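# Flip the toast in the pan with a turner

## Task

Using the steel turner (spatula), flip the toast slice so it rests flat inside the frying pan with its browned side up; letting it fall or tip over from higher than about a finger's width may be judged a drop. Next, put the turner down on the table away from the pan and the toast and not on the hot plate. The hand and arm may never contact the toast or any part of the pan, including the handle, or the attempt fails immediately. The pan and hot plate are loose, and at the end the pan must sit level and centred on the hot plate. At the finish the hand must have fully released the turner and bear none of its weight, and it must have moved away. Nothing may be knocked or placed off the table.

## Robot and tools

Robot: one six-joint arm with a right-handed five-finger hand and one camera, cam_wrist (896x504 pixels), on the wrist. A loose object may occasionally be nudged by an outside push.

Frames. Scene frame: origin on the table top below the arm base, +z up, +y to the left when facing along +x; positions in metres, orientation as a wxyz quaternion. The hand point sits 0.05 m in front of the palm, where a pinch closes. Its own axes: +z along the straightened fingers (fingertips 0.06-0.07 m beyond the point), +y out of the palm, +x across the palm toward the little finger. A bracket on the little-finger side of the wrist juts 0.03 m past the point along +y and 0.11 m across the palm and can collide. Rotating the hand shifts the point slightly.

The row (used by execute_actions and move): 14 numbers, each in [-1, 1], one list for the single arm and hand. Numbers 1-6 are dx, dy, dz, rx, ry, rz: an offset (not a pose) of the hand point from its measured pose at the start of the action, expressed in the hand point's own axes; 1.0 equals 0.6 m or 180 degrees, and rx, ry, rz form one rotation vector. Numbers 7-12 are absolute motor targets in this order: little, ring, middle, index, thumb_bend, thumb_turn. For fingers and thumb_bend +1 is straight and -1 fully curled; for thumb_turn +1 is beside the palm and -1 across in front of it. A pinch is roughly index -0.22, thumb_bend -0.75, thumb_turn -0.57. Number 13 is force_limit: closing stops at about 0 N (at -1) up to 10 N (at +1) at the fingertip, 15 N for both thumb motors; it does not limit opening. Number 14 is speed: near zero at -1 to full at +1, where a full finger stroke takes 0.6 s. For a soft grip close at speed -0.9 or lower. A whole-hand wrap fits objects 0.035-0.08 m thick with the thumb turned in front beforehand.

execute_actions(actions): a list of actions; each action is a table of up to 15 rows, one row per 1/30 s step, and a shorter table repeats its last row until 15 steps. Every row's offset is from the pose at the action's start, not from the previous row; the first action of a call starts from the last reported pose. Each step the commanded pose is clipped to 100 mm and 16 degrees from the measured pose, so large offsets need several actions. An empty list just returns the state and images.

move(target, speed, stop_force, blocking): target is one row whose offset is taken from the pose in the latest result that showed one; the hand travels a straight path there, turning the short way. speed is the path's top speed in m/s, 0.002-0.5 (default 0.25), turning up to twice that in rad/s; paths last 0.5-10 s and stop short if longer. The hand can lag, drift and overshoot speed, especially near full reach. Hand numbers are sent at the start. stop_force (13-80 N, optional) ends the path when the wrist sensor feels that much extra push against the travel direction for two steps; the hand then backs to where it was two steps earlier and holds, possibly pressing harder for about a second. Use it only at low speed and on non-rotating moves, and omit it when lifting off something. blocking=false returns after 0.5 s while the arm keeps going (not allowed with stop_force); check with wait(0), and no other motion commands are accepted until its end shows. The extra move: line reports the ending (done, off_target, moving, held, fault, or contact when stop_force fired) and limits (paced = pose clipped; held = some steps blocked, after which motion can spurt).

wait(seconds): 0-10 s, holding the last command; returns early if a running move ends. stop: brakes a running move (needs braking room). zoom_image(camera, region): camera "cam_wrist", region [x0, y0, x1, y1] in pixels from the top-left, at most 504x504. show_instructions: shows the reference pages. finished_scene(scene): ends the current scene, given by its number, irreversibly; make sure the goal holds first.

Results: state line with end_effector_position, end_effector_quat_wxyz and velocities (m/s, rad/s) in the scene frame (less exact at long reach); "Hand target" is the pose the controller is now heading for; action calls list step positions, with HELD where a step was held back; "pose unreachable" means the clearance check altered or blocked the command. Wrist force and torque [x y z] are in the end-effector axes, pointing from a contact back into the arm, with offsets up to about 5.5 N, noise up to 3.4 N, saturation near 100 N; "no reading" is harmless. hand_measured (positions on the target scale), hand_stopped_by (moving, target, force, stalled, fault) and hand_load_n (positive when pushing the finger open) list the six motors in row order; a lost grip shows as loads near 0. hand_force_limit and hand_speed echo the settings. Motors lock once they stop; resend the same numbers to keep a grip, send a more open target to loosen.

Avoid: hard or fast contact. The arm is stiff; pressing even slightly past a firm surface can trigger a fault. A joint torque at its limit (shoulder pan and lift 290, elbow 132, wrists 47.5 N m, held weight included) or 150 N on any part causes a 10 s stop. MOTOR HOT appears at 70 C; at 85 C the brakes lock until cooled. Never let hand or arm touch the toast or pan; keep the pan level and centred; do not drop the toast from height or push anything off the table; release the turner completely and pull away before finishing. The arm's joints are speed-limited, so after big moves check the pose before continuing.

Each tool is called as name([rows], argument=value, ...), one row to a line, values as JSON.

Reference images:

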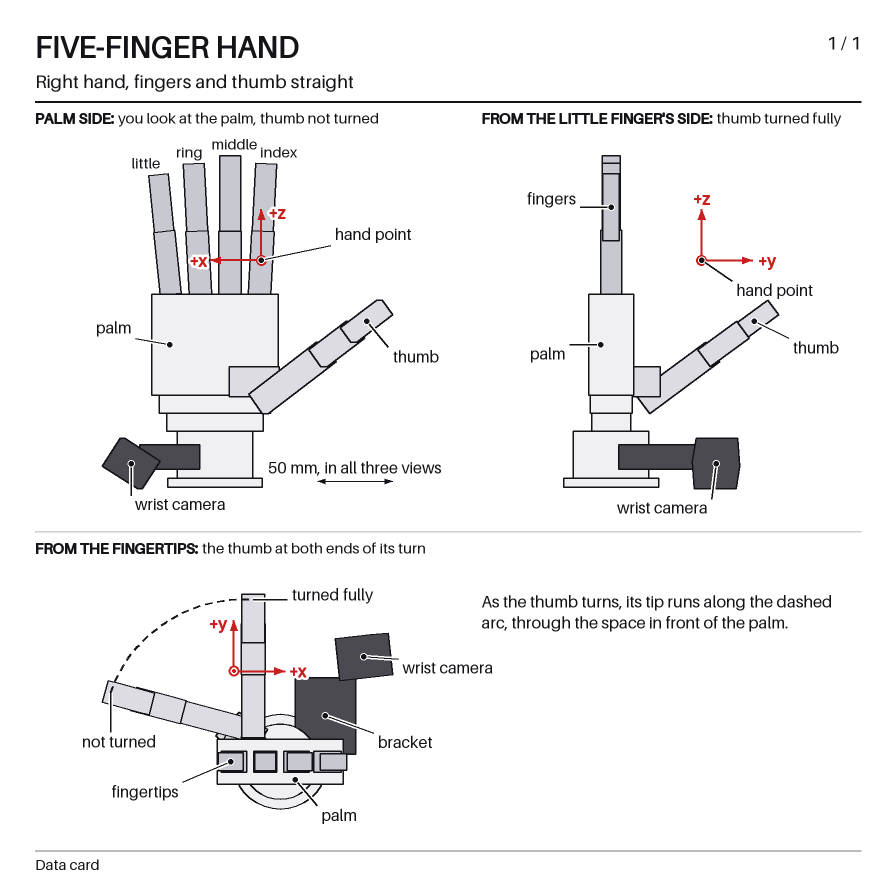

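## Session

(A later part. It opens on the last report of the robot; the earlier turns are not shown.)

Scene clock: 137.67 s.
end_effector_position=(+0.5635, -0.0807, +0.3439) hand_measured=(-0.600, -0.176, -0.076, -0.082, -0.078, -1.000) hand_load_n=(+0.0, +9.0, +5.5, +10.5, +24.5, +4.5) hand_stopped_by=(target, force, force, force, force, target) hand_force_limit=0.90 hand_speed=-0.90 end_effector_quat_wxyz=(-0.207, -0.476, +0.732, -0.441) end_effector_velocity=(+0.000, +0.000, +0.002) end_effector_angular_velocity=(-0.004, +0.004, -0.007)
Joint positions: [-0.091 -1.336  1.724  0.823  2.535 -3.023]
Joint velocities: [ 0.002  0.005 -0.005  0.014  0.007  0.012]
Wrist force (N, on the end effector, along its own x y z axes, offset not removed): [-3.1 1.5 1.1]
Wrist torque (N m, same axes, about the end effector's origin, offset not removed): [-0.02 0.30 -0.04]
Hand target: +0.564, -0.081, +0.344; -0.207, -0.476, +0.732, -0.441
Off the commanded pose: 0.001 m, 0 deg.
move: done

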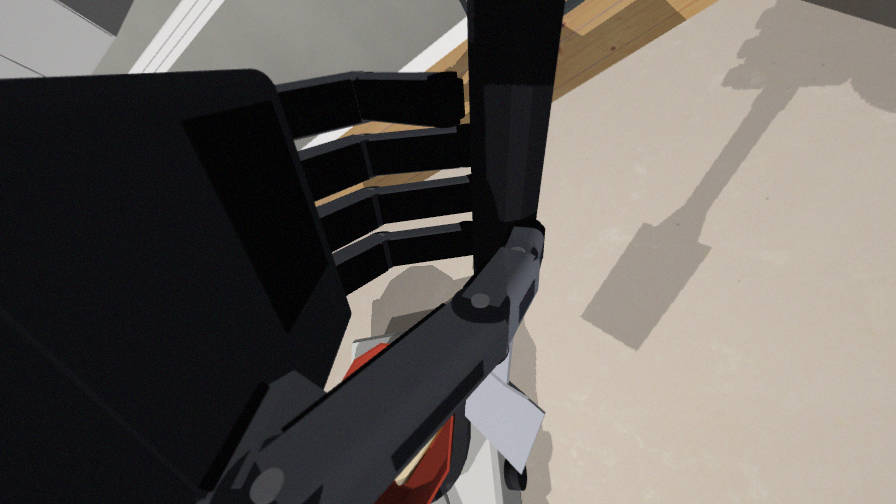

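move(target=[-0.170,-0.305,0.027,0,0,0,-0.6,-0.63,-0.63,-0.63,-0.53,-1,0.9,-0.9], speed=0.2)

zoom_image(camera="cam_wrist", region=[430, 250, 730, 504])

Scene clock: 140.87 s.
end_effector_position=(+0.7731, -0.0706, +0.3432) hand_measured=(-0.600, -0.176, -0.076, -0.082, -0.078, -1.000) hand_load_n=(+0.0, +9.0, +5.5, +10.5, +24.5, +4.5) hand_stopped_by=(target, force, force, force, force, target) hand_force_limit=0.90 hand_speed=-0.90 end_effector_quat_wxyz=(-0.207, -0.476, +0.732, -0.441) end_effector_velocity=(+0.001, +0.000, +0.001) end_effector_angular_velocity=(-0.002, +0.001, -0.001)
Joint positions: [-0.049 -0.992  1.242  1.018  2.548 -2.953]
Joint velocities: [ 0.001  0.003 -0.006  0.005  0.002  0.001]
Wrist force (N, on the end effector, along its own x y z axes, offset not removed): [-1.2 2.0 2.0]
Wrist torque (N m, same axes, about the end effector's origin, offset not removed): [-0.04 0.03 0.03]
Hand target: +0.773, -0.071, +0.343; -0.207, -0.476, +0.732, -0.441
Off the commanded pose: 0.000 m, 0 deg.
move: done

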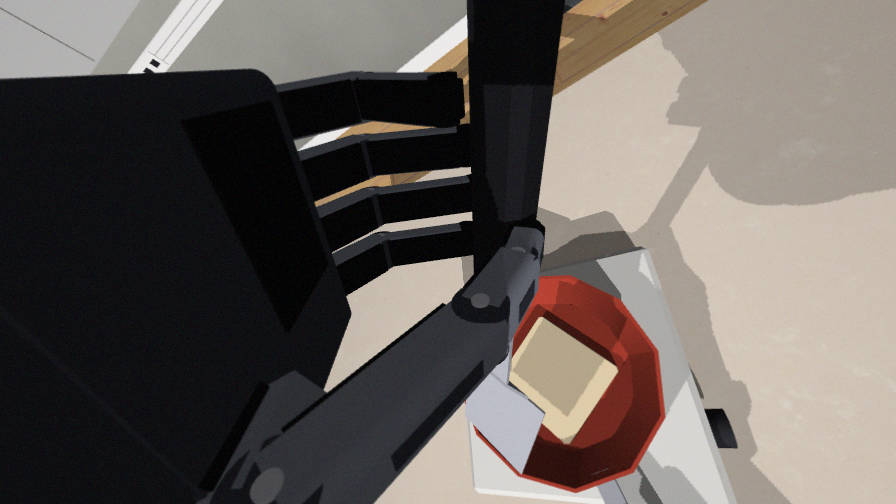

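Region (430, 250, 730, 504) of cam_wrist's 896x504 image, scaled by 1.680, with more detail than that image has; it fills the top 427 rows of this view, and the rest is white.

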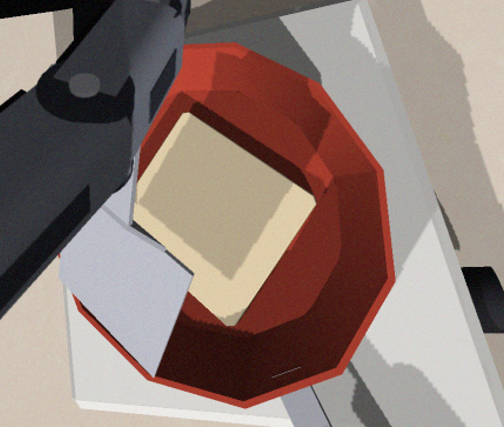

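move(target=[0.094,0.1285,0.0987,-0.004,0.018,-0.021,-0.6,-0.63,-0.63,-0.63,-0.53,-1,0.9,-0.9], speed=0.1)

zoom_image(camera="cam_wrist", region=[380, 300, 680, 504])

Scene clock: 154.37 s.
end_effector_position=(+0.6864, -0.1374, +0.3185) hand_measured=(-0.600, -0.176, -0.076, -0.082, -0.078, -1.000) hand_load_n=(+0.0, +9.0, +5.5, +10.0, +24.5, +4.5) hand_stopped_by=(target, force, force, force, force, target) hand_force_limit=0.90 hand_speed=-0.90 end_effector_quat_wxyz=(-0.245, -0.486, +0.712, -0.443) end_effector_velocity=(-0.002, -0.001, +0.000) end_effector_angular_velocity=(-0.002, +0.000, -0.000)
Joint positions: [-0.138 -1.117  1.483  0.808  2.573 -3.143]
Joint velocities: [-0.001 -0.003  0.004 -0.004  0.001 -0.004]
Wrist force (N, on the end effector, along its own x y z axes, offset not removed): [-2.8 3.3 3.6]
Wrist torque (N m, same axes, about the end effector's origin, offset not removed): [0.10 0.19 0.07]
Hand target: +0.686, -0.137, +0.318; -0.245, -0.486, +0.712, -0.443
Off the commanded pose: 0.000 m, 0 deg.
move: done

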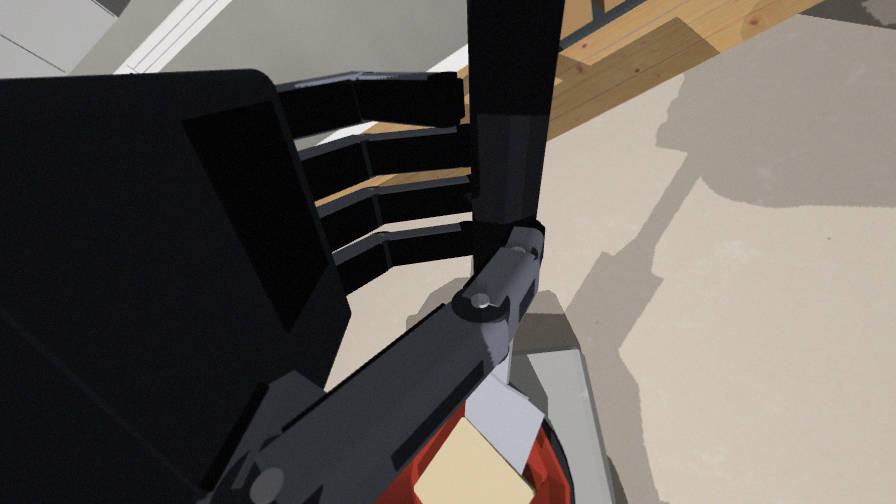

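Region (380, 300, 680, 504) of cam_wrist's 896x504 image, scaled by 1.680, with more detail than that image has; it fills the top 343 rows of this view, and the rest is white.

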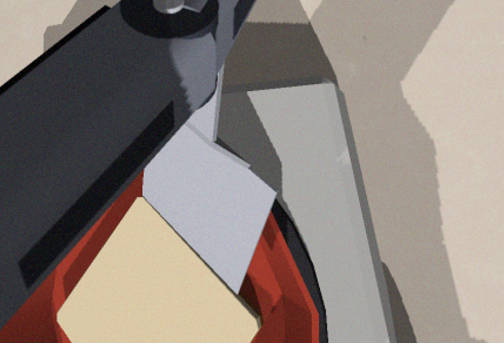

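move(target=[-0.0368,0.0273,0.0217,0,0,0,-0.6,-0.63,-0.63,-0.63,-0.53,-1,0.9,-0.9], speed=0.03)

zoom_image(camera="cam_wrist", region=[400, 344, 640, 504])

Scene clock: 159.63 s.
end_effector_position=(+0.6816, -0.1360, +0.2887) hand_measured=(-0.600, -0.176, -0.076, -0.082, -0.078, -1.000) hand_load_n=(+0.0, +9.0, +5.5, +10.0, +24.5, +4.5) hand_stopped_by=(target, force, force, force, force, target) hand_force_limit=0.90 hand_speed=-0.90 end_effector_quat_wxyz=(-0.245, -0.486, +0.712, -0.443) end_effector_velocity=(-0.001, -0.000, -0.001) end_effector_angular_velocity=(-0.001, +0.000, -0.000)
Joint positions: [-0.136 -1.105  1.523  0.759  2.574 -3.141]
Joint velocities: [-0.     0.     0.002 -0.003  0.    -0.001]
Wrist force (N, on the end effector, along its own x y z axes, offset not removed): [-1.7 3.6 1.4]
Wrist torque (N m, same axes, about the end effector's origin, offset not removed): [0.25 0.06 0.12]
Hand target: +0.682, -0.136, +0.289; -0.245, -0.486, +0.712, -0.443
Off the commanded pose: 0.000 m, 0 deg.
move: done

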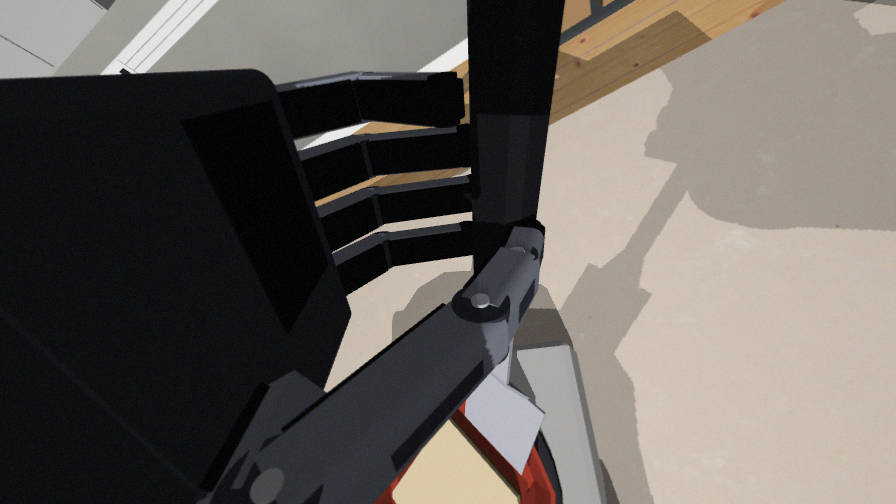

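Region (400, 344, 640, 504) of cam_wrist's 896x504 image, scaled by 2.100, with more detail than that image has.

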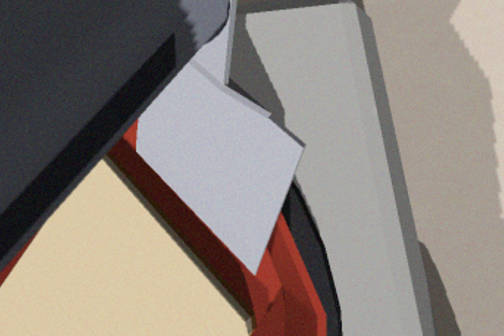

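move(target=[-0.0214,-0.0026,0.0019,0,0,0,-0.6,-0.63,-0.63,-0.63,-0.53,-1,0.9,-0.9], speed=0.015)

zoom_image(camera="cam_wrist", region=[420, 384, 600, 504])

Scene clock: 162.27 s.
end_effector_position=(+0.6882, -0.1311, +0.2788) hand_measured=(-0.600, -0.176, -0.076, -0.082, -0.078, -1.000) hand_load_n=(+0.0, +9.0, +5.5, +10.0, +24.5, +4.5) hand_stopped_by=(target, force, force, force, force, target) hand_force_limit=0.90 hand_speed=-0.90 end_effector_quat_wxyz=(-0.245, -0.486, +0.712, -0.443) end_effector_velocity=(+0.001, +0.001, -0.001) end_effector_angular_velocity=(-0.001, +0.000, -0.000)
Joint positions: [-0.128 -1.086  1.515  0.76   2.577 -3.126]
Joint velocities: [ 0.002  0.003 -0.002  0.001  0.002  0.003]
Wrist force (N, on the end effector, along its own x y z axes, offset not removed): [-0.9 2.9 2.4]
Wrist torque (N m, same axes, about the end effector's origin, offset not removed): [0.15 -0.14 0.16]
Hand target: +0.688, -0.131, +0.279; -0.245, -0.486, +0.712, -0.443
Off the commanded pose: 0.000 m, 0 deg.
move: done

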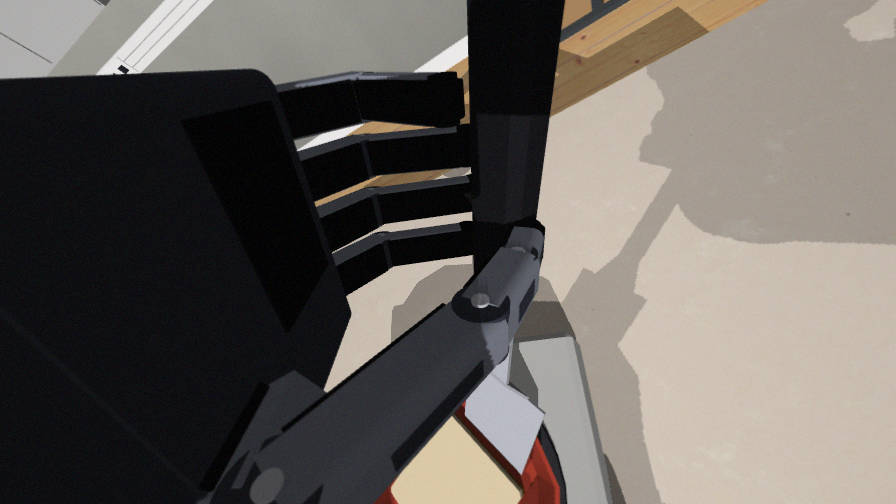

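Region (420, 384, 600, 504) of cam_wrist's 896x504 image, scaled by 2.800, with more detail than that image has.

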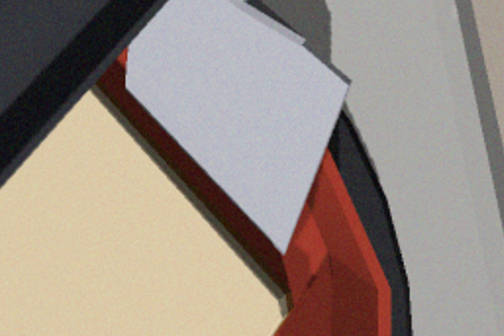

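move(target=[-0.0052,0.0026,0.0033,0,0,0,-0.6,-0.63,-0.63,-0.63,-0.53,-1,0.9,-0.9], speed=0.008)

zoom_image(camera="cam_wrist", region=[420, 384, 600, 504])

Scene clock: 164.97 s.
end_effector_position=(+0.6882, -0.1311, +0.2750) hand_measured=(-0.600, -0.176, -0.076, -0.082, -0.078, -1.000) hand_load_n=(+0.0, +10.5, +5.5, +9.5, +24.5, +3.5) hand_stopped_by=(target, force, force, force, force, target) hand_force_limit=0.90 hand_speed=-0.90 end_effector_quat_wxyz=(-0.245, -0.486, +0.712, -0.443) end_effector_velocity=(+0.000, +0.001, -0.001) end_effector_angular_velocity=(+0.000, -0.000, +0.001)
Joint positions: [-0.128 -1.083  1.518  0.754  2.577 -3.126]
Joint velocities: [ 0.001 -0.     0.001 -0.002 -0.001 -0.001]
Wrist force (N, on the end effector, along its own x y z axes, offset not removed): [1.2 1.3 1.2]
Wrist torque (N m, same axes, about the end effector's origin, offset not removed): [-0.01 0.13 0.03]
Hand target: +0.688, -0.131, +0.275; -0.245, -0.486, +0.712, -0.443
Off the commanded pose: 0.000 m, 0 deg.
move: done

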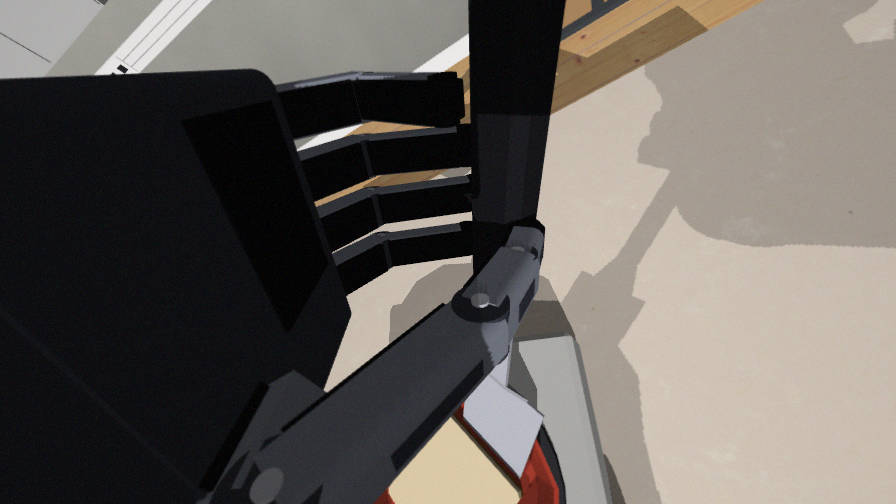

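Region (420, 384, 600, 504) of cam_wrist's 896x504 image, scaled by 2.800, with more detail than that image has.

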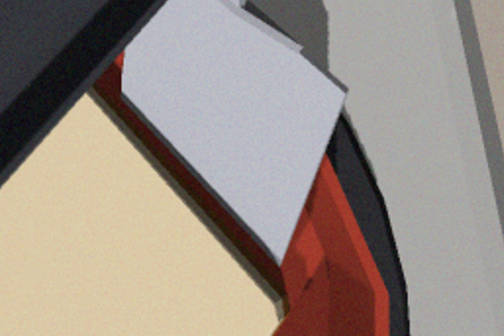

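move(target=[-0.0090,-0.0114,-0.0081,0,0,0,-0.6,-0.63,-0.63,-0.63,-0.53,-1,0.9,-0.9], speed=0.01)

zoom_image(camera="cam_wrist", region=[420, 384, 600, 504])

Scene clock: 167.93 s.
end_effector_position=(+0.6961, -0.1253, +0.2758) hand_measured=(-0.600, -0.176, -0.076, -0.082, -0.078, -1.000) hand_load_n=(+0.0, +10.5, +5.5, +9.0, +24.5, +3.5) hand_stopped_by=(target, force, force, force, force, target) hand_force_limit=0.90 hand_speed=-0.90 end_effector_quat_wxyz=(-0.245, -0.486, +0.712, -0.443) end_effector_velocity=(+0.001, +0.001, -0.000) end_effector_angular_velocity=(+0.001, +0.001, +0.000)
Joint positions: [-0.118 -1.069  1.497  0.775  2.581 -3.109]
Joint velocities: [ 0.001  0.003 -0.003  0.004 -0.     0.003]
Wrist force (N, on the end effector, along its own x y z axes, offset not removed): [2.1 1.9 1.7]
Wrist torque (N m, same axes, about the end effector's origin, offset not removed): [0.02 -0.19 0.25]
Hand target: +0.696, -0.125, +0.276; -0.245, -0.486, +0.712, -0.443
Off the commanded pose: 0.000 m, 0 deg.
move: done

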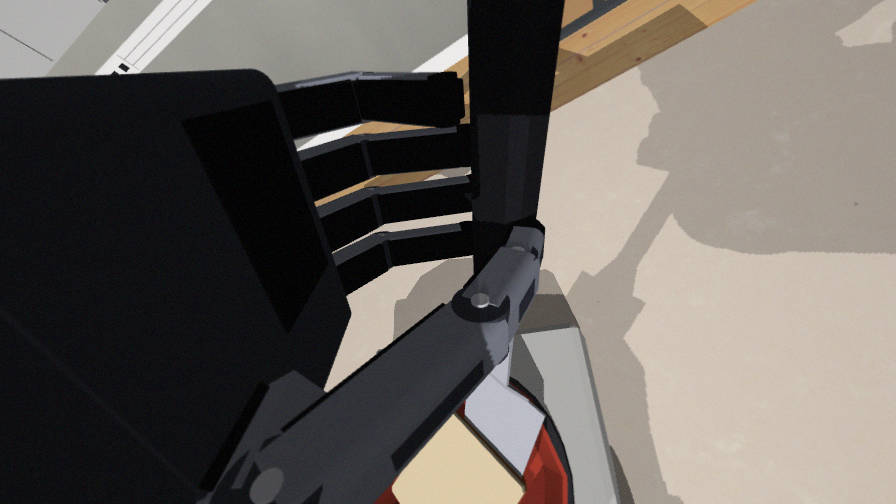

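Region (420, 384, 600, 504) of cam_wrist's 896x504 image, scaled by 2.800, with more detail than that image has.

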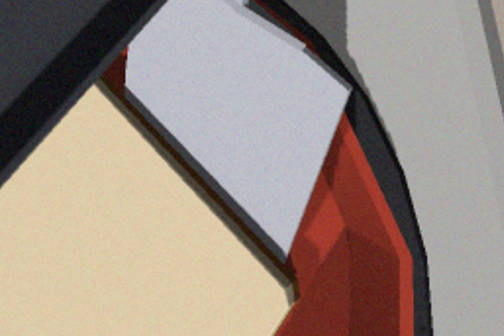

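move(target=[-0.0152,-0.0164,-0.0112,0,0,0,-0.6,-0.63,-0.63,-0.63,-0.53,-1,0.9,-0.9], speed=0.012)

zoom_image(camera="cam_wrist", region=[390, 354, 615, 504])

Scene clock: 171.23 s.
end_effector_position=(+0.7081, -0.1166, +0.2758) hand_measured=(-0.600, -0.176, -0.076, -0.082, -0.078, -1.000) hand_load_n=(+0.0, +10.0, +5.5, +9.0, +24.5, +3.5) hand_stopped_by=(target, force, force, force, force, target) hand_force_limit=0.90 hand_speed=-0.90 end_effector_quat_wxyz=(-0.245, -0.486, +0.712, -0.443) end_effector_velocity=(+0.001, +0.001, -0.000) end_effector_angular_velocity=(+0.000, +0.001, -0.001)
Joint positions: [-0.104 -1.046  1.466  0.805  2.586 -3.083]
Joint velocities: [ 0.001  0.003 -0.003  0.005  0.001  0.005]
Wrist force (N, on the end effector, along its own x y z axes, offset not removed): [0.2 2.8 1.3]
Wrist torque (N m, same axes, about the end effector's origin, offset not removed): [0.13 0.16 0.03]
Hand target: +0.708, -0.116, +0.276; -0.245, -0.486, +0.712, -0.443
Off the commanded pose: 0.000 m, 0 deg.
move: done

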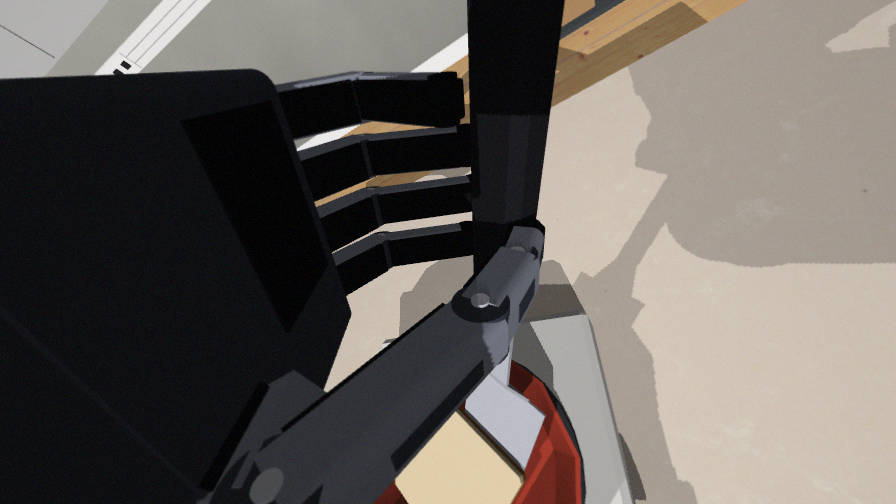

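Region (390, 354, 615, 504) of cam_wrist's 896x504 image, scaled by 2.240, with more detail than that image has.

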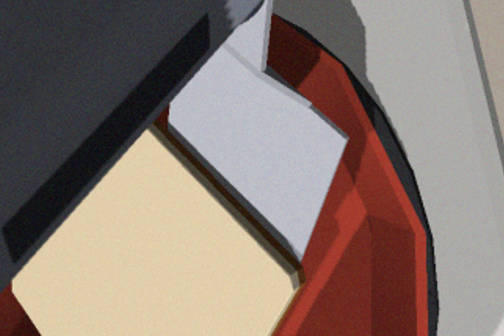

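move(target=[-0.0017,0.0516,0.0447,0.0097,-0.043,0.050,-0.6,-0.63,-0.63,-0.63,-0.53,-1,0.9,-0.9], speed=0.03)

zoom_image(camera="cam_wrist", region=[390, 354, 615, 504])

Scene clock: 178.70 s.
end_effector_position=(+0.6827, -0.1352, +0.2499) hand_measured=(-0.600, -0.176, -0.076, -0.082, -0.078, -1.000) hand_load_n=(+0.0, +9.5, +5.5, +10.0, +24.5, +4.0) hand_stopped_by=(target, force, force, force, force, target) hand_force_limit=0.90 hand_speed=-0.90 end_effector_quat_wxyz=(-0.154, -0.461, +0.756, -0.438) end_effector_velocity=(-0.001, -0.001, -0.001) end_effector_angular_velocity=(+0.004, -0.008, +0.000)
Joint positions: [-0.177 -1.162  1.613  0.62   2.422 -3.091]
Joint velocities: [-0.003 -0.005  0.006 -0.009 -0.007 -0.   ]
Wrist force (N, on the end effector, along its own x y z axes, offset not removed): [-1.2 4.9 4.4]
Wrist torque (N m, same axes, about the end effector's origin, offset not removed): [0.26 -0.12 0.18]
Hand target: +0.683, -0.135, +0.250; -0.154, -0.461, +0.756, -0.438
Off the commanded pose: 0.000 m, 0 deg.
move: done

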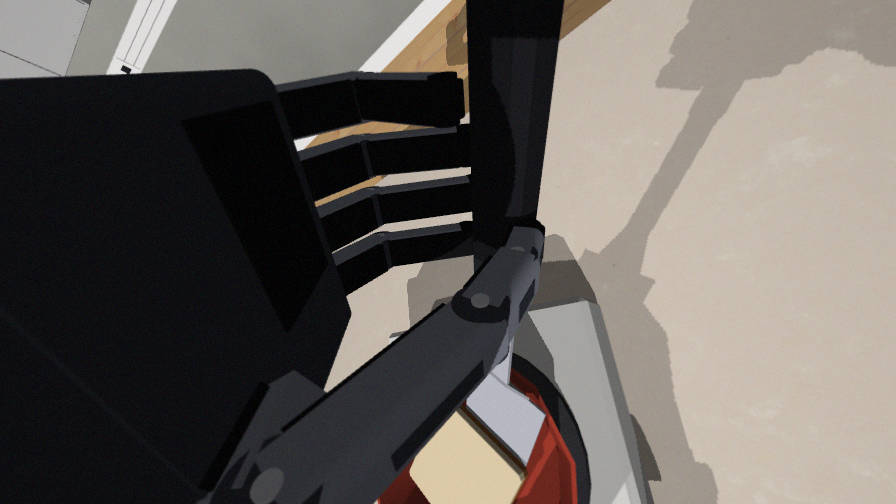

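Region (390, 354, 615, 504) of cam_wrist's 896x504 image, scaled by 2.240, with more detail than that image has.

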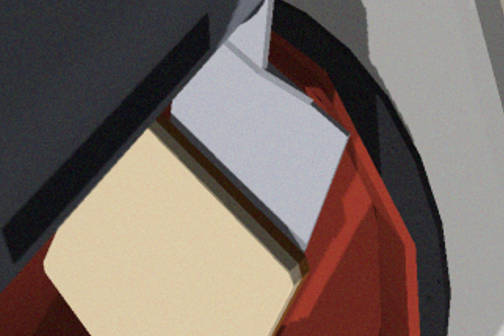

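move(target=[-0.0162,-0.0103,-0.0058,0,0,0,-0.6,-0.63,-0.63,-0.63,-0.53,-1,0.9,-0.9], speed=0.012)

zoom_image(camera="cam_wrist", region=[390, 354, 615, 504])

Scene clock: 181.37 s.
end_effector_position=(+0.6922, -0.1282, +0.2490) hand_measured=(-0.600, -0.176, -0.076, -0.082, -0.078, -1.000) hand_load_n=(+0.0, +10.0, +5.5, +9.5, +24.5, +3.5) hand_stopped_by=(target, force, force, force, force, target) hand_force_limit=0.90 hand_speed=-0.90 end_effector_quat_wxyz=(-0.154, -0.461, +0.756, -0.438) end_effector_velocity=(+0.001, +0.001, -0.000) end_effector_angular_velocity=(+0.000, +0.000, -0.001)
Joint positions: [-0.164 -1.144  1.591  0.637  2.428 -3.073]
Joint velocities: [ 0.001  0.003 -0.003  0.003  0.001  0.003]
Wrist force (N, on the end effector, along its own x y z axes, offset not removed): [-0.6 1.7 1.4]
Wrist torque (N m, same axes, about the end effector's origin, offset not removed): [-0.03 0.02 0.06]
Hand target: +0.692, -0.128, +0.249; -0.154, -0.461, +0.756, -0.438
Off the commanded pose: 0.000 m, 0 deg.
move: done

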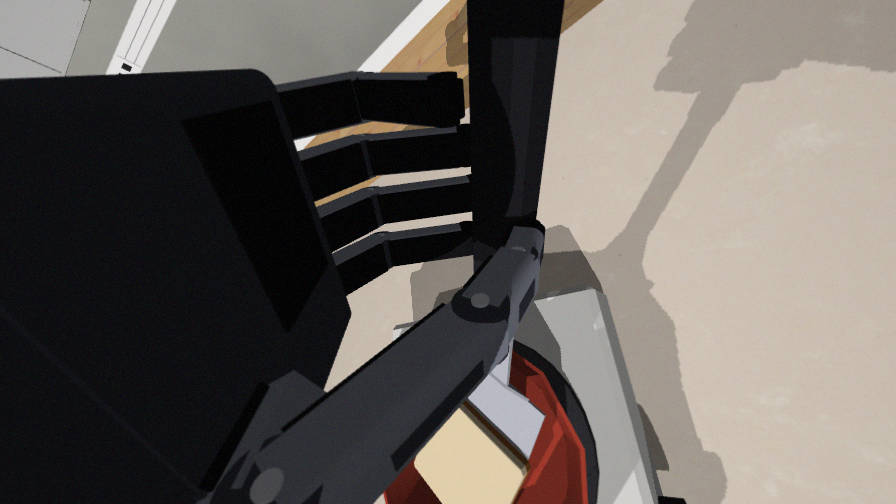

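Region (390, 354, 615, 504) of cam_wrist's 896x504 image, scaled by 2.240, with more detail than that image has.

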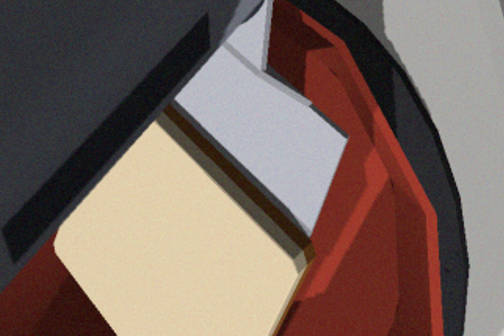

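move(target=[-0.0253,-0.0187,-0.0112,0,0,0,-0.6,-0.63,-0.63,-0.63,-0.53,-1,0.9,-0.9], speed=0.015)

zoom_image(camera="cam_wrist", region=[390, 334, 645, 504])

Scene clock: 184.17 s.
end_effector_position=(+0.7083, -0.1165, +0.2489) hand_measured=(-0.600, -0.176, -0.076, -0.082, -0.078, -1.000) hand_load_n=(+0.0, +10.5, +5.5, +9.5, +24.5, +3.5) hand_stopped_by=(target, force, force, force, force, target) hand_force_limit=0.90 hand_speed=-0.90 end_effector_quat_wxyz=(-0.154, -0.461, +0.756, -0.438) end_effector_velocity=(+0.002, +0.002, -0.000) end_effector_angular_velocity=(+0.002, +0.000, +0.001)
Joint positions: [-0.143 -1.115  1.551  0.67   2.438 -3.044]
Joint velocities: [ 0.002  0.003 -0.005  0.004 -0.001  0.003]
Wrist force (N, on the end effector, along its own x y z axes, offset not removed): [-0.8 3.6 -0.7]
Wrist torque (N m, same axes, about the end effector's origin, offset not removed): [0.46 0.05 0.09]
Hand target: +0.708, -0.116, +0.249; -0.154, -0.461, +0.756, -0.438
Off the commanded pose: 0.000 m, 0 deg.
move: done

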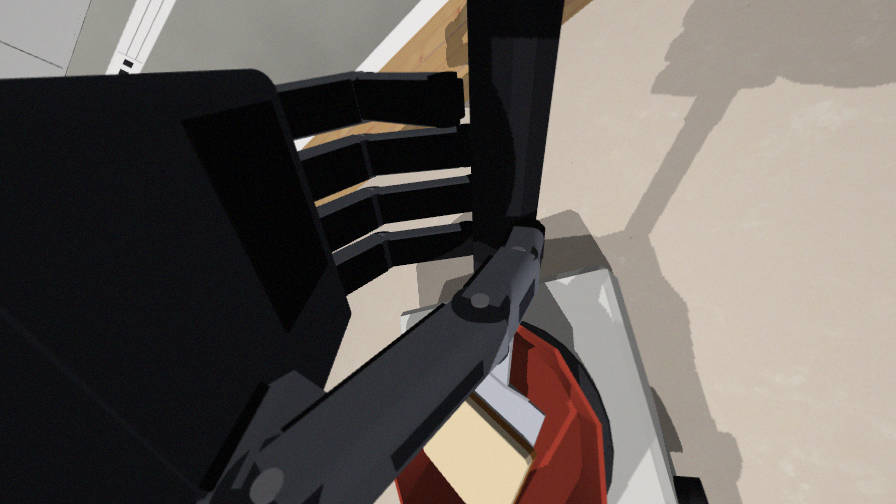

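Region (390, 334, 645, 504) of cam_wrist's 896x504 image, scaled by 1.976, with more detail than that image has.

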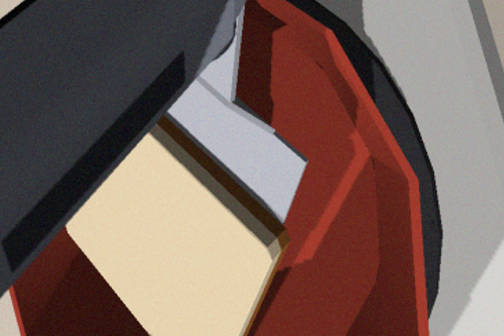

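move(target=[-0.0357,-0.0725,-0.0555,-0.0097,0.043,-0.050,-0.6,-0.63,-0.63,-0.63,-0.53,-1,0.9,-0.9], speed=0.06)

zoom_image(camera="cam_wrist", region=[390, 334, 645, 504])

Scene clock: 189.47 s.
end_effector_position=(+0.7499, -0.0859, +0.2767) hand_measured=(-0.600, -0.176, -0.076, -0.082, -0.078, -1.000) hand_load_n=(+0.0, +10.0, +5.5, +9.5, +24.5, +4.0) hand_stopped_by=(target, force, force, force, force, target) hand_force_limit=0.90 hand_speed=-0.90 end_effector_quat_wxyz=(-0.245, -0.486, +0.712, -0.443) end_effector_velocity=(+0.001, +0.000, +0.001) end_effector_angular_velocity=(-0.002, +0.003, -0.002)
Joint positions: [-0.057 -0.966  1.35   0.913  2.6   -2.999]
Joint velocities: [ 0.001  0.004 -0.006  0.007  0.003  0.004]
Wrist force (N, on the end effector, along its own x y z axes, offset not removed): [-1.5 3.6 3.0]
Wrist torque (N m, same axes, about the end effector's origin, offset not removed): [0.22 -0.01 0.11]
Hand target: +0.750, -0.086, +0.277; -0.245, -0.486, +0.712, -0.443
Off the commanded pose: 0.000 m, 0 deg.
move: done

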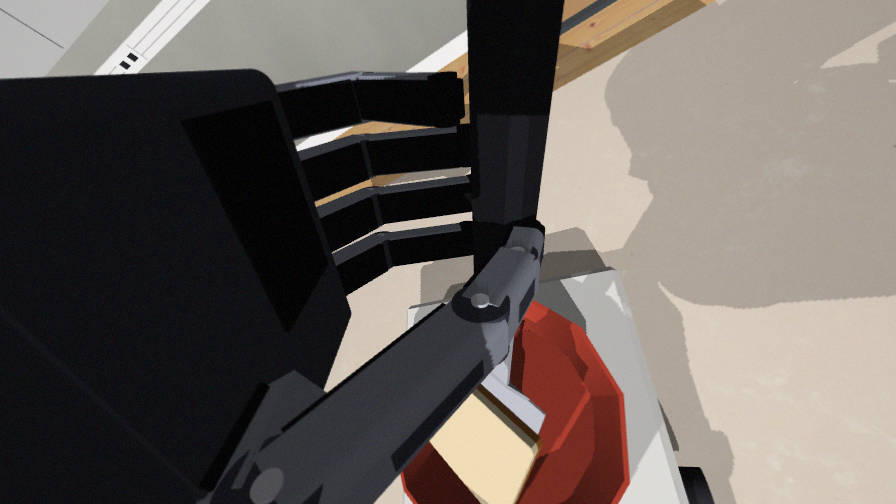

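Region (390, 334, 645, 504) of cam_wrist's 896x504 image, scaled by 1.976, with more detail than that image has.

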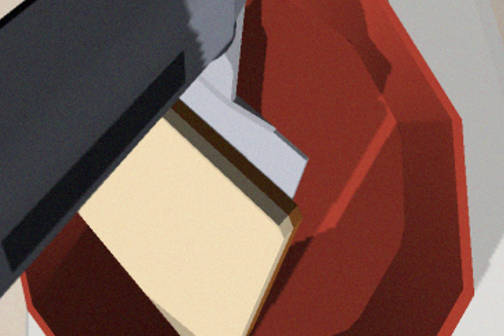

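move(target=[-0.0271,-0.0785,-0.0622,-0.0121,0.0537,-0.0625,-0.6,-0.63,-0.63,-0.63,-0.53,-1,0.9,-0.9], speed=0.07)

zoom_image(camera="cam_wrist", region=[390, 304, 690, 504])

Scene clock: 197.30 s.
end_effector_position=(+0.7865, -0.0593, +0.2952) hand_measured=(-0.600, -0.176, -0.076, -0.082, -0.078, -1.000) hand_load_n=(+0.0, +9.5, +5.5, +10.0, +24.5, +4.5) hand_stopped_by=(target, force, force, force, force, target) hand_force_limit=0.90 hand_speed=-0.90 end_effector_quat_wxyz=(-0.332, -0.506, +0.661, -0.443) end_effector_velocity=(-0.000, +0.000, -0.001) end_effector_angular_velocity=(+0.001, +0.002, +0.001)
Joint positions: [ 0.004 -0.819  1.174  1.174  2.735 -2.919]
Joint velocities: [ 0.001  0.001  0.     0.001 -0.001 -0.   ]
Wrist force (N, on the end effector, along its own x y z axes, offset not removed): [-1.5 2.3 2.2]
Wrist torque (N m, same axes, about the end effector's origin, offset not removed): [0.06 0.01 0.18]
Hand target: +0.786, -0.059, +0.295; -0.332, -0.506, +0.661, -0.443
Off the commanded pose: 0.013 m, 3 deg.
move: held; limits=held; held on 15 of 63 steps, including the last
pose unreachable: on one or more control steps of this call, first in action 0 (counted from 0), an arm could not follow its commanded pose, so it was not sent that pose on those steps. On the call's last step it was still not sent that pose. It may still have moved: this result reports where it is.
cause: the commanded pose would bring two parts of the arm too close to each other (joints 4 (wrist 1) to 6 (wrist 3) lie between them).

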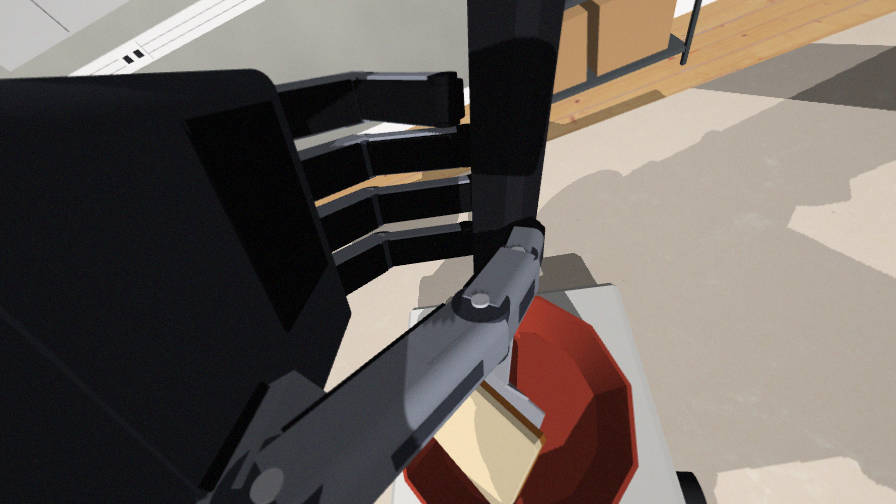

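Region (390, 304, 690, 504) of cam_wrist's 896x504 image, scaled by 1.680, with more detail than that image has.

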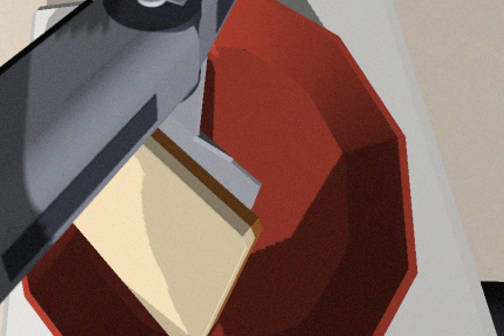

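move(target=[0.0742,0.0091,-0.0065,0,0,0,-0.6,-0.63,-0.63,-0.63,-0.53,-1,0.9,-0.9], speed=0.03)

zoom_image(camera="cam_wrist", region=[390, 304, 690, 504])

Scene clock: 204.20 s.
end_effector_position=(+0.7693, -0.0718, +0.3348) hand_measured=(-0.600, -0.176, -0.076, -0.082, -0.078, -1.000) hand_load_n=(+0.0, +9.5, +5.5, +10.0, +24.5, +4.5) hand_stopped_by=(target, force, force, force, force, target) hand_force_limit=0.90 hand_speed=-0.90 end_effector_quat_wxyz=(-0.332, -0.506, +0.661, -0.443) end_effector_velocity=(-0.001, -0.001, +0.001) end_effector_angular_velocity=(-0.001, +0.002, -0.001)
Joint positions: [-0.012 -0.877  1.194  1.175  2.734 -2.959]
Joint velocities: [-0.001 -0.002  0.001  0.     0.001 -0.002]
Wrist force (N, on the end effector, along its own x y z axes, offset not removed): [-2.6 2.1 2.4]
Wrist torque (N m, same axes, about the end effector's origin, offset not removed): [-0.01 0.12 0.07]
Hand target: +0.769, -0.072, +0.335; -0.332, -0.506, +0.661, -0.443
Off the commanded pose: 0.000 m, 0 deg.
move: done

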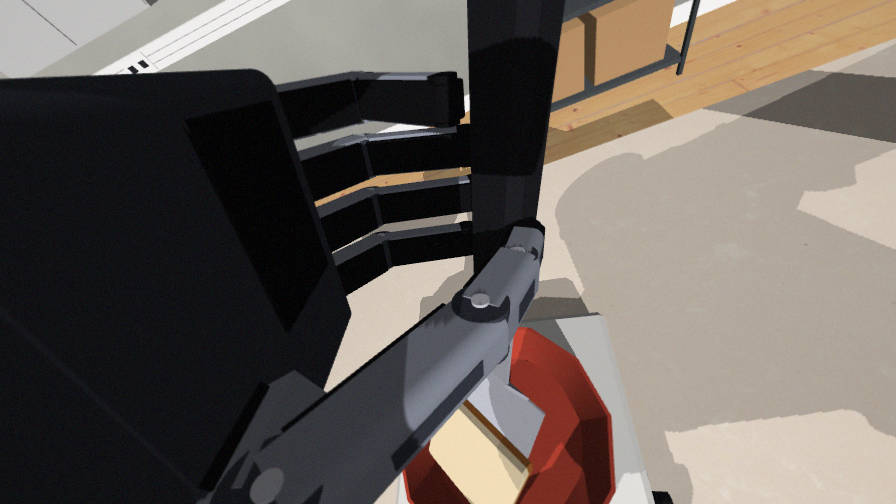

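Region (390, 304, 690, 504) of cam_wrist's 896x504 image, scaled by 1.680, with more detail than that image has.

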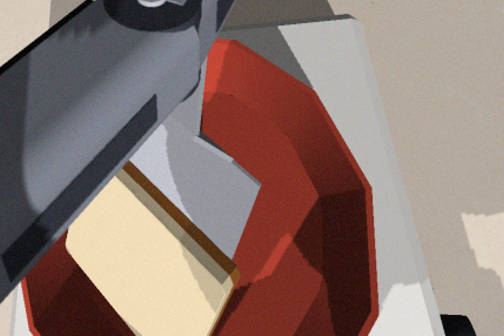

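move(target=[-0.0144,-0.0241,-0.0179,0,0,0,-0.6,-0.63,-0.63,-0.63,-0.53,-1,0.9,-0.9], speed=0.02)

zoom_image(camera="cam_wrist", region=[390, 304, 690, 504])

Scene clock: 207.40 s.
end_effector_position=(+0.7806, -0.0636, +0.3349) hand_measured=(-0.600, -0.176, -0.076, -0.082, -0.078, -1.000) hand_load_n=(+0.0, +9.5, +5.5, +10.0, +24.5, +4.5) hand_stopped_by=(target, force, force, force, force, target) hand_force_limit=0.90 hand_speed=-0.90 end_effector_quat_wxyz=(-0.332, -0.506, +0.661, -0.444) end_effector_velocity=(+0.000, -0.000, +0.000) end_effector_angular_velocity=(+0.001, -0.001, -0.000)
Joint positions: [-0.001 -0.854  1.159  1.21   2.735 -2.934]
Joint velocities: [-0.001 -0.    -0.001 -0.001 -0.001 -0.001]
Wrist force (N, on the end effector, along its own x y z axes, offset not removed): [-3.8 1.9 2.9]
Wrist torque (N m, same axes, about the end effector's origin, offset not removed): [-0.05 0.30 -0.03]
Hand target: +0.781, -0.064, +0.335; -0.332, -0.506, +0.661, -0.444
Off the commanded pose: 0.006 m, 0 deg.
move: held; limits=held; held on 12 of 37 steps, including the last
pose unreachable: on one or more control steps of this call, first in action 0 (counted from 0), an arm could not follow its commanded pose, so it was not sent that pose on those steps. On the call's last step it was still not sent that pose. It may still have moved: this result reports where it is.
cause: the commanded pose would bring two parts of the arm too close to each other (joints 4 (wrist 1) to 6 (wrist 3) lie between them).

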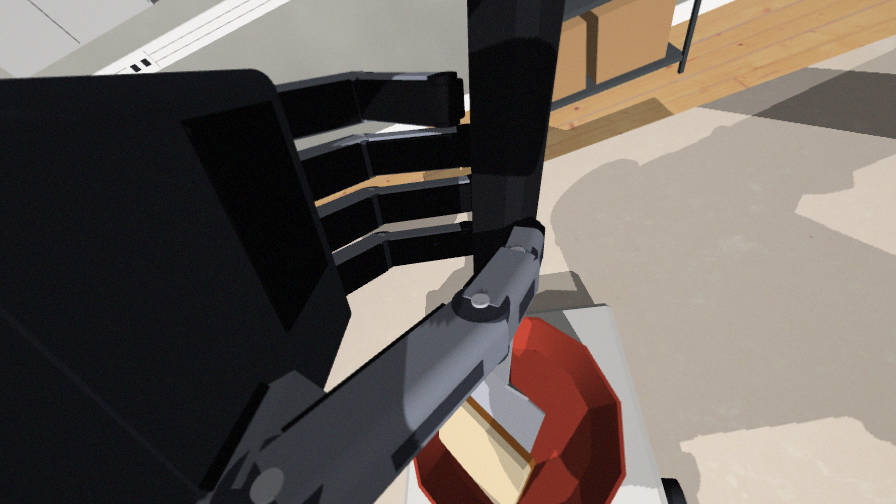

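Region (390, 304, 690, 504) of cam_wrist's 896x504 image, scaled by 1.680, with more detail than that image has.

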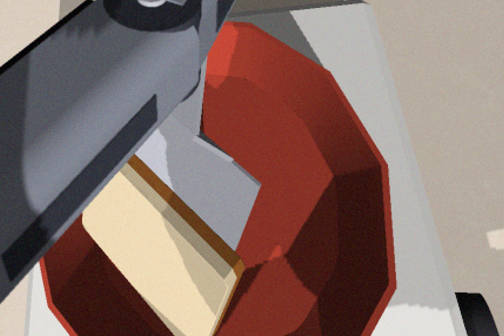

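move(target=[0.007,0.026,0.021,0.0081,-0.0358,0.0417,-0.6,-0.63,-0.63,-0.63,-0.53,-1,0.9,-0.9], speed=0.05)

zoom_image(camera="cam_wrist", region=[390, 304, 690, 504])

Scene clock: 211.50 s.
end_effector_position=(+0.7647, -0.0753, +0.3300) hand_measured=(-0.600, -0.176, -0.076, -0.082, -0.078, -1.000) hand_load_n=(+0.0, +9.0, +5.5, +10.0, +24.5, +4.5) hand_stopped_by=(target, force, force, force, force, target) hand_force_limit=0.90 hand_speed=-0.90 end_effector_quat_wxyz=(-0.258, -0.490, +0.705, -0.444) end_effector_velocity=(-0.000, -0.000, -0.001) end_effector_angular_velocity=(+0.006, -0.008, +0.001)
Joint positions: [-0.038 -0.954  1.249  1.045  2.624 -2.976]
Joint velocities: [-0.002 -0.005  0.006 -0.011 -0.007 -0.003]
Wrist force (N, on the end effector, along its own x y z axes, offset not removed): [-4.0 2.9 1.4]
Wrist torque (N m, same axes, about the end effector's origin, offset not removed): [0.24 0.43 0.01]
Hand target: +0.765, -0.075, +0.330; -0.258, -0.490, +0.705, -0.444
Off the commanded pose: 0.000 m, 0 deg.
move: done

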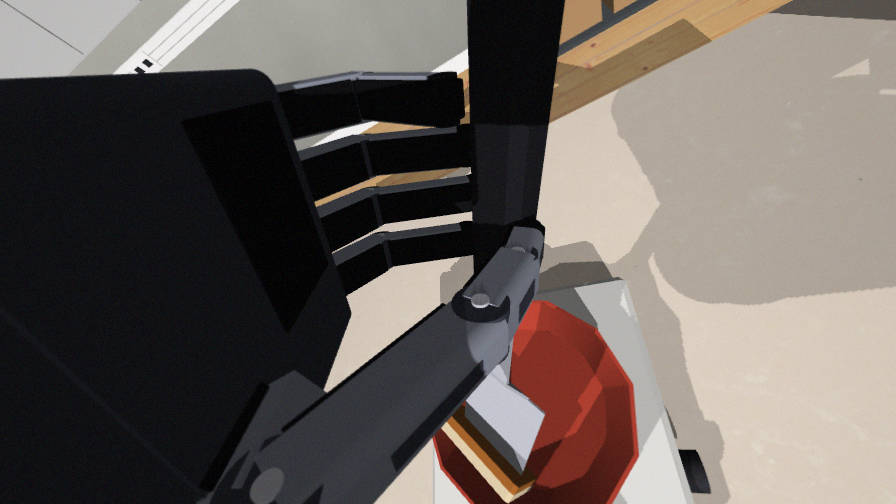

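Region (390, 304, 690, 504) of cam_wrist's 896x504 image, scaled by 1.680, with more detail than that image has.

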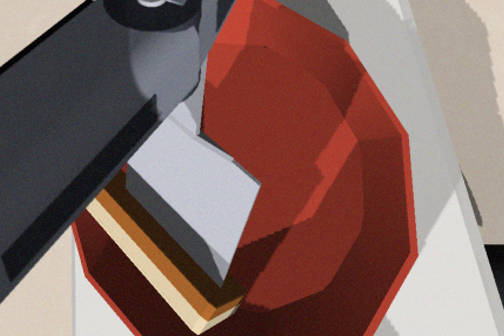

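move(target=[-0.0097,-0.0111,-0.0077,0,0,0,-0.6,-0.63,-0.63,-0.63,-0.53,-1,0.9,-0.9], speed=0.01)

zoom_image(camera="cam_wrist", region=[400, 354, 625, 504])

Scene clock: 214.43 s.
end_effector_position=(+0.7726, -0.0695, +0.3300) hand_measured=(-0.600, -0.176, -0.076, -0.082, -0.078, -1.000) hand_load_n=(+0.0, +9.0, +5.5, +10.0, +24.5, +4.5) hand_stopped_by=(target, force, force, force, force, target) hand_force_limit=0.90 hand_speed=-0.90 end_effector_quat_wxyz=(-0.258, -0.490, +0.705, -0.444) end_effector_velocity=(+0.001, +0.001, +0.000) end_effector_angular_velocity=(-0.001, -0.001, +0.000)
Joint positions: [-0.03  -0.938  1.225  1.067  2.626 -2.961]
Joint velocities: [ 0.001  0.002 -0.003  0.002  0.001  0.002]
Wrist force (N, on the end effector, along its own x y z axes, offset not removed): [-0.9 2.8 0.6]
Wrist torque (N m, same axes, about the end effector's origin, offset not removed): [0.18 -0.10 0.17]
Hand target: +0.773, -0.069, +0.330; -0.258, -0.490, +0.705, -0.444
Off the commanded pose: 0.000 m, 0 deg.
move: done

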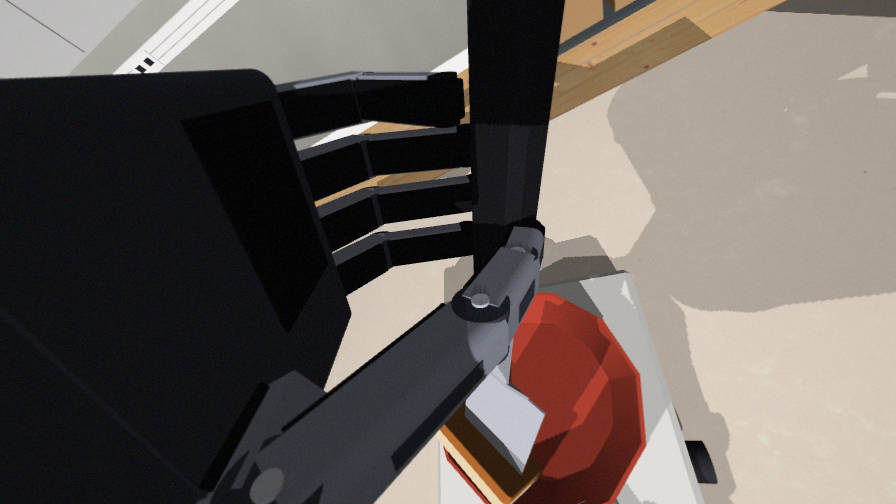

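Region (400, 354, 625, 504) of cam_wrist's 896x504 image, scaled by 2.240, with more detail than that image has.

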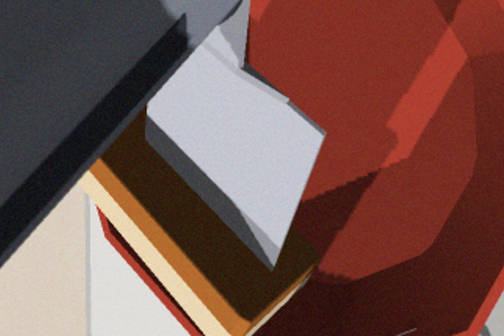

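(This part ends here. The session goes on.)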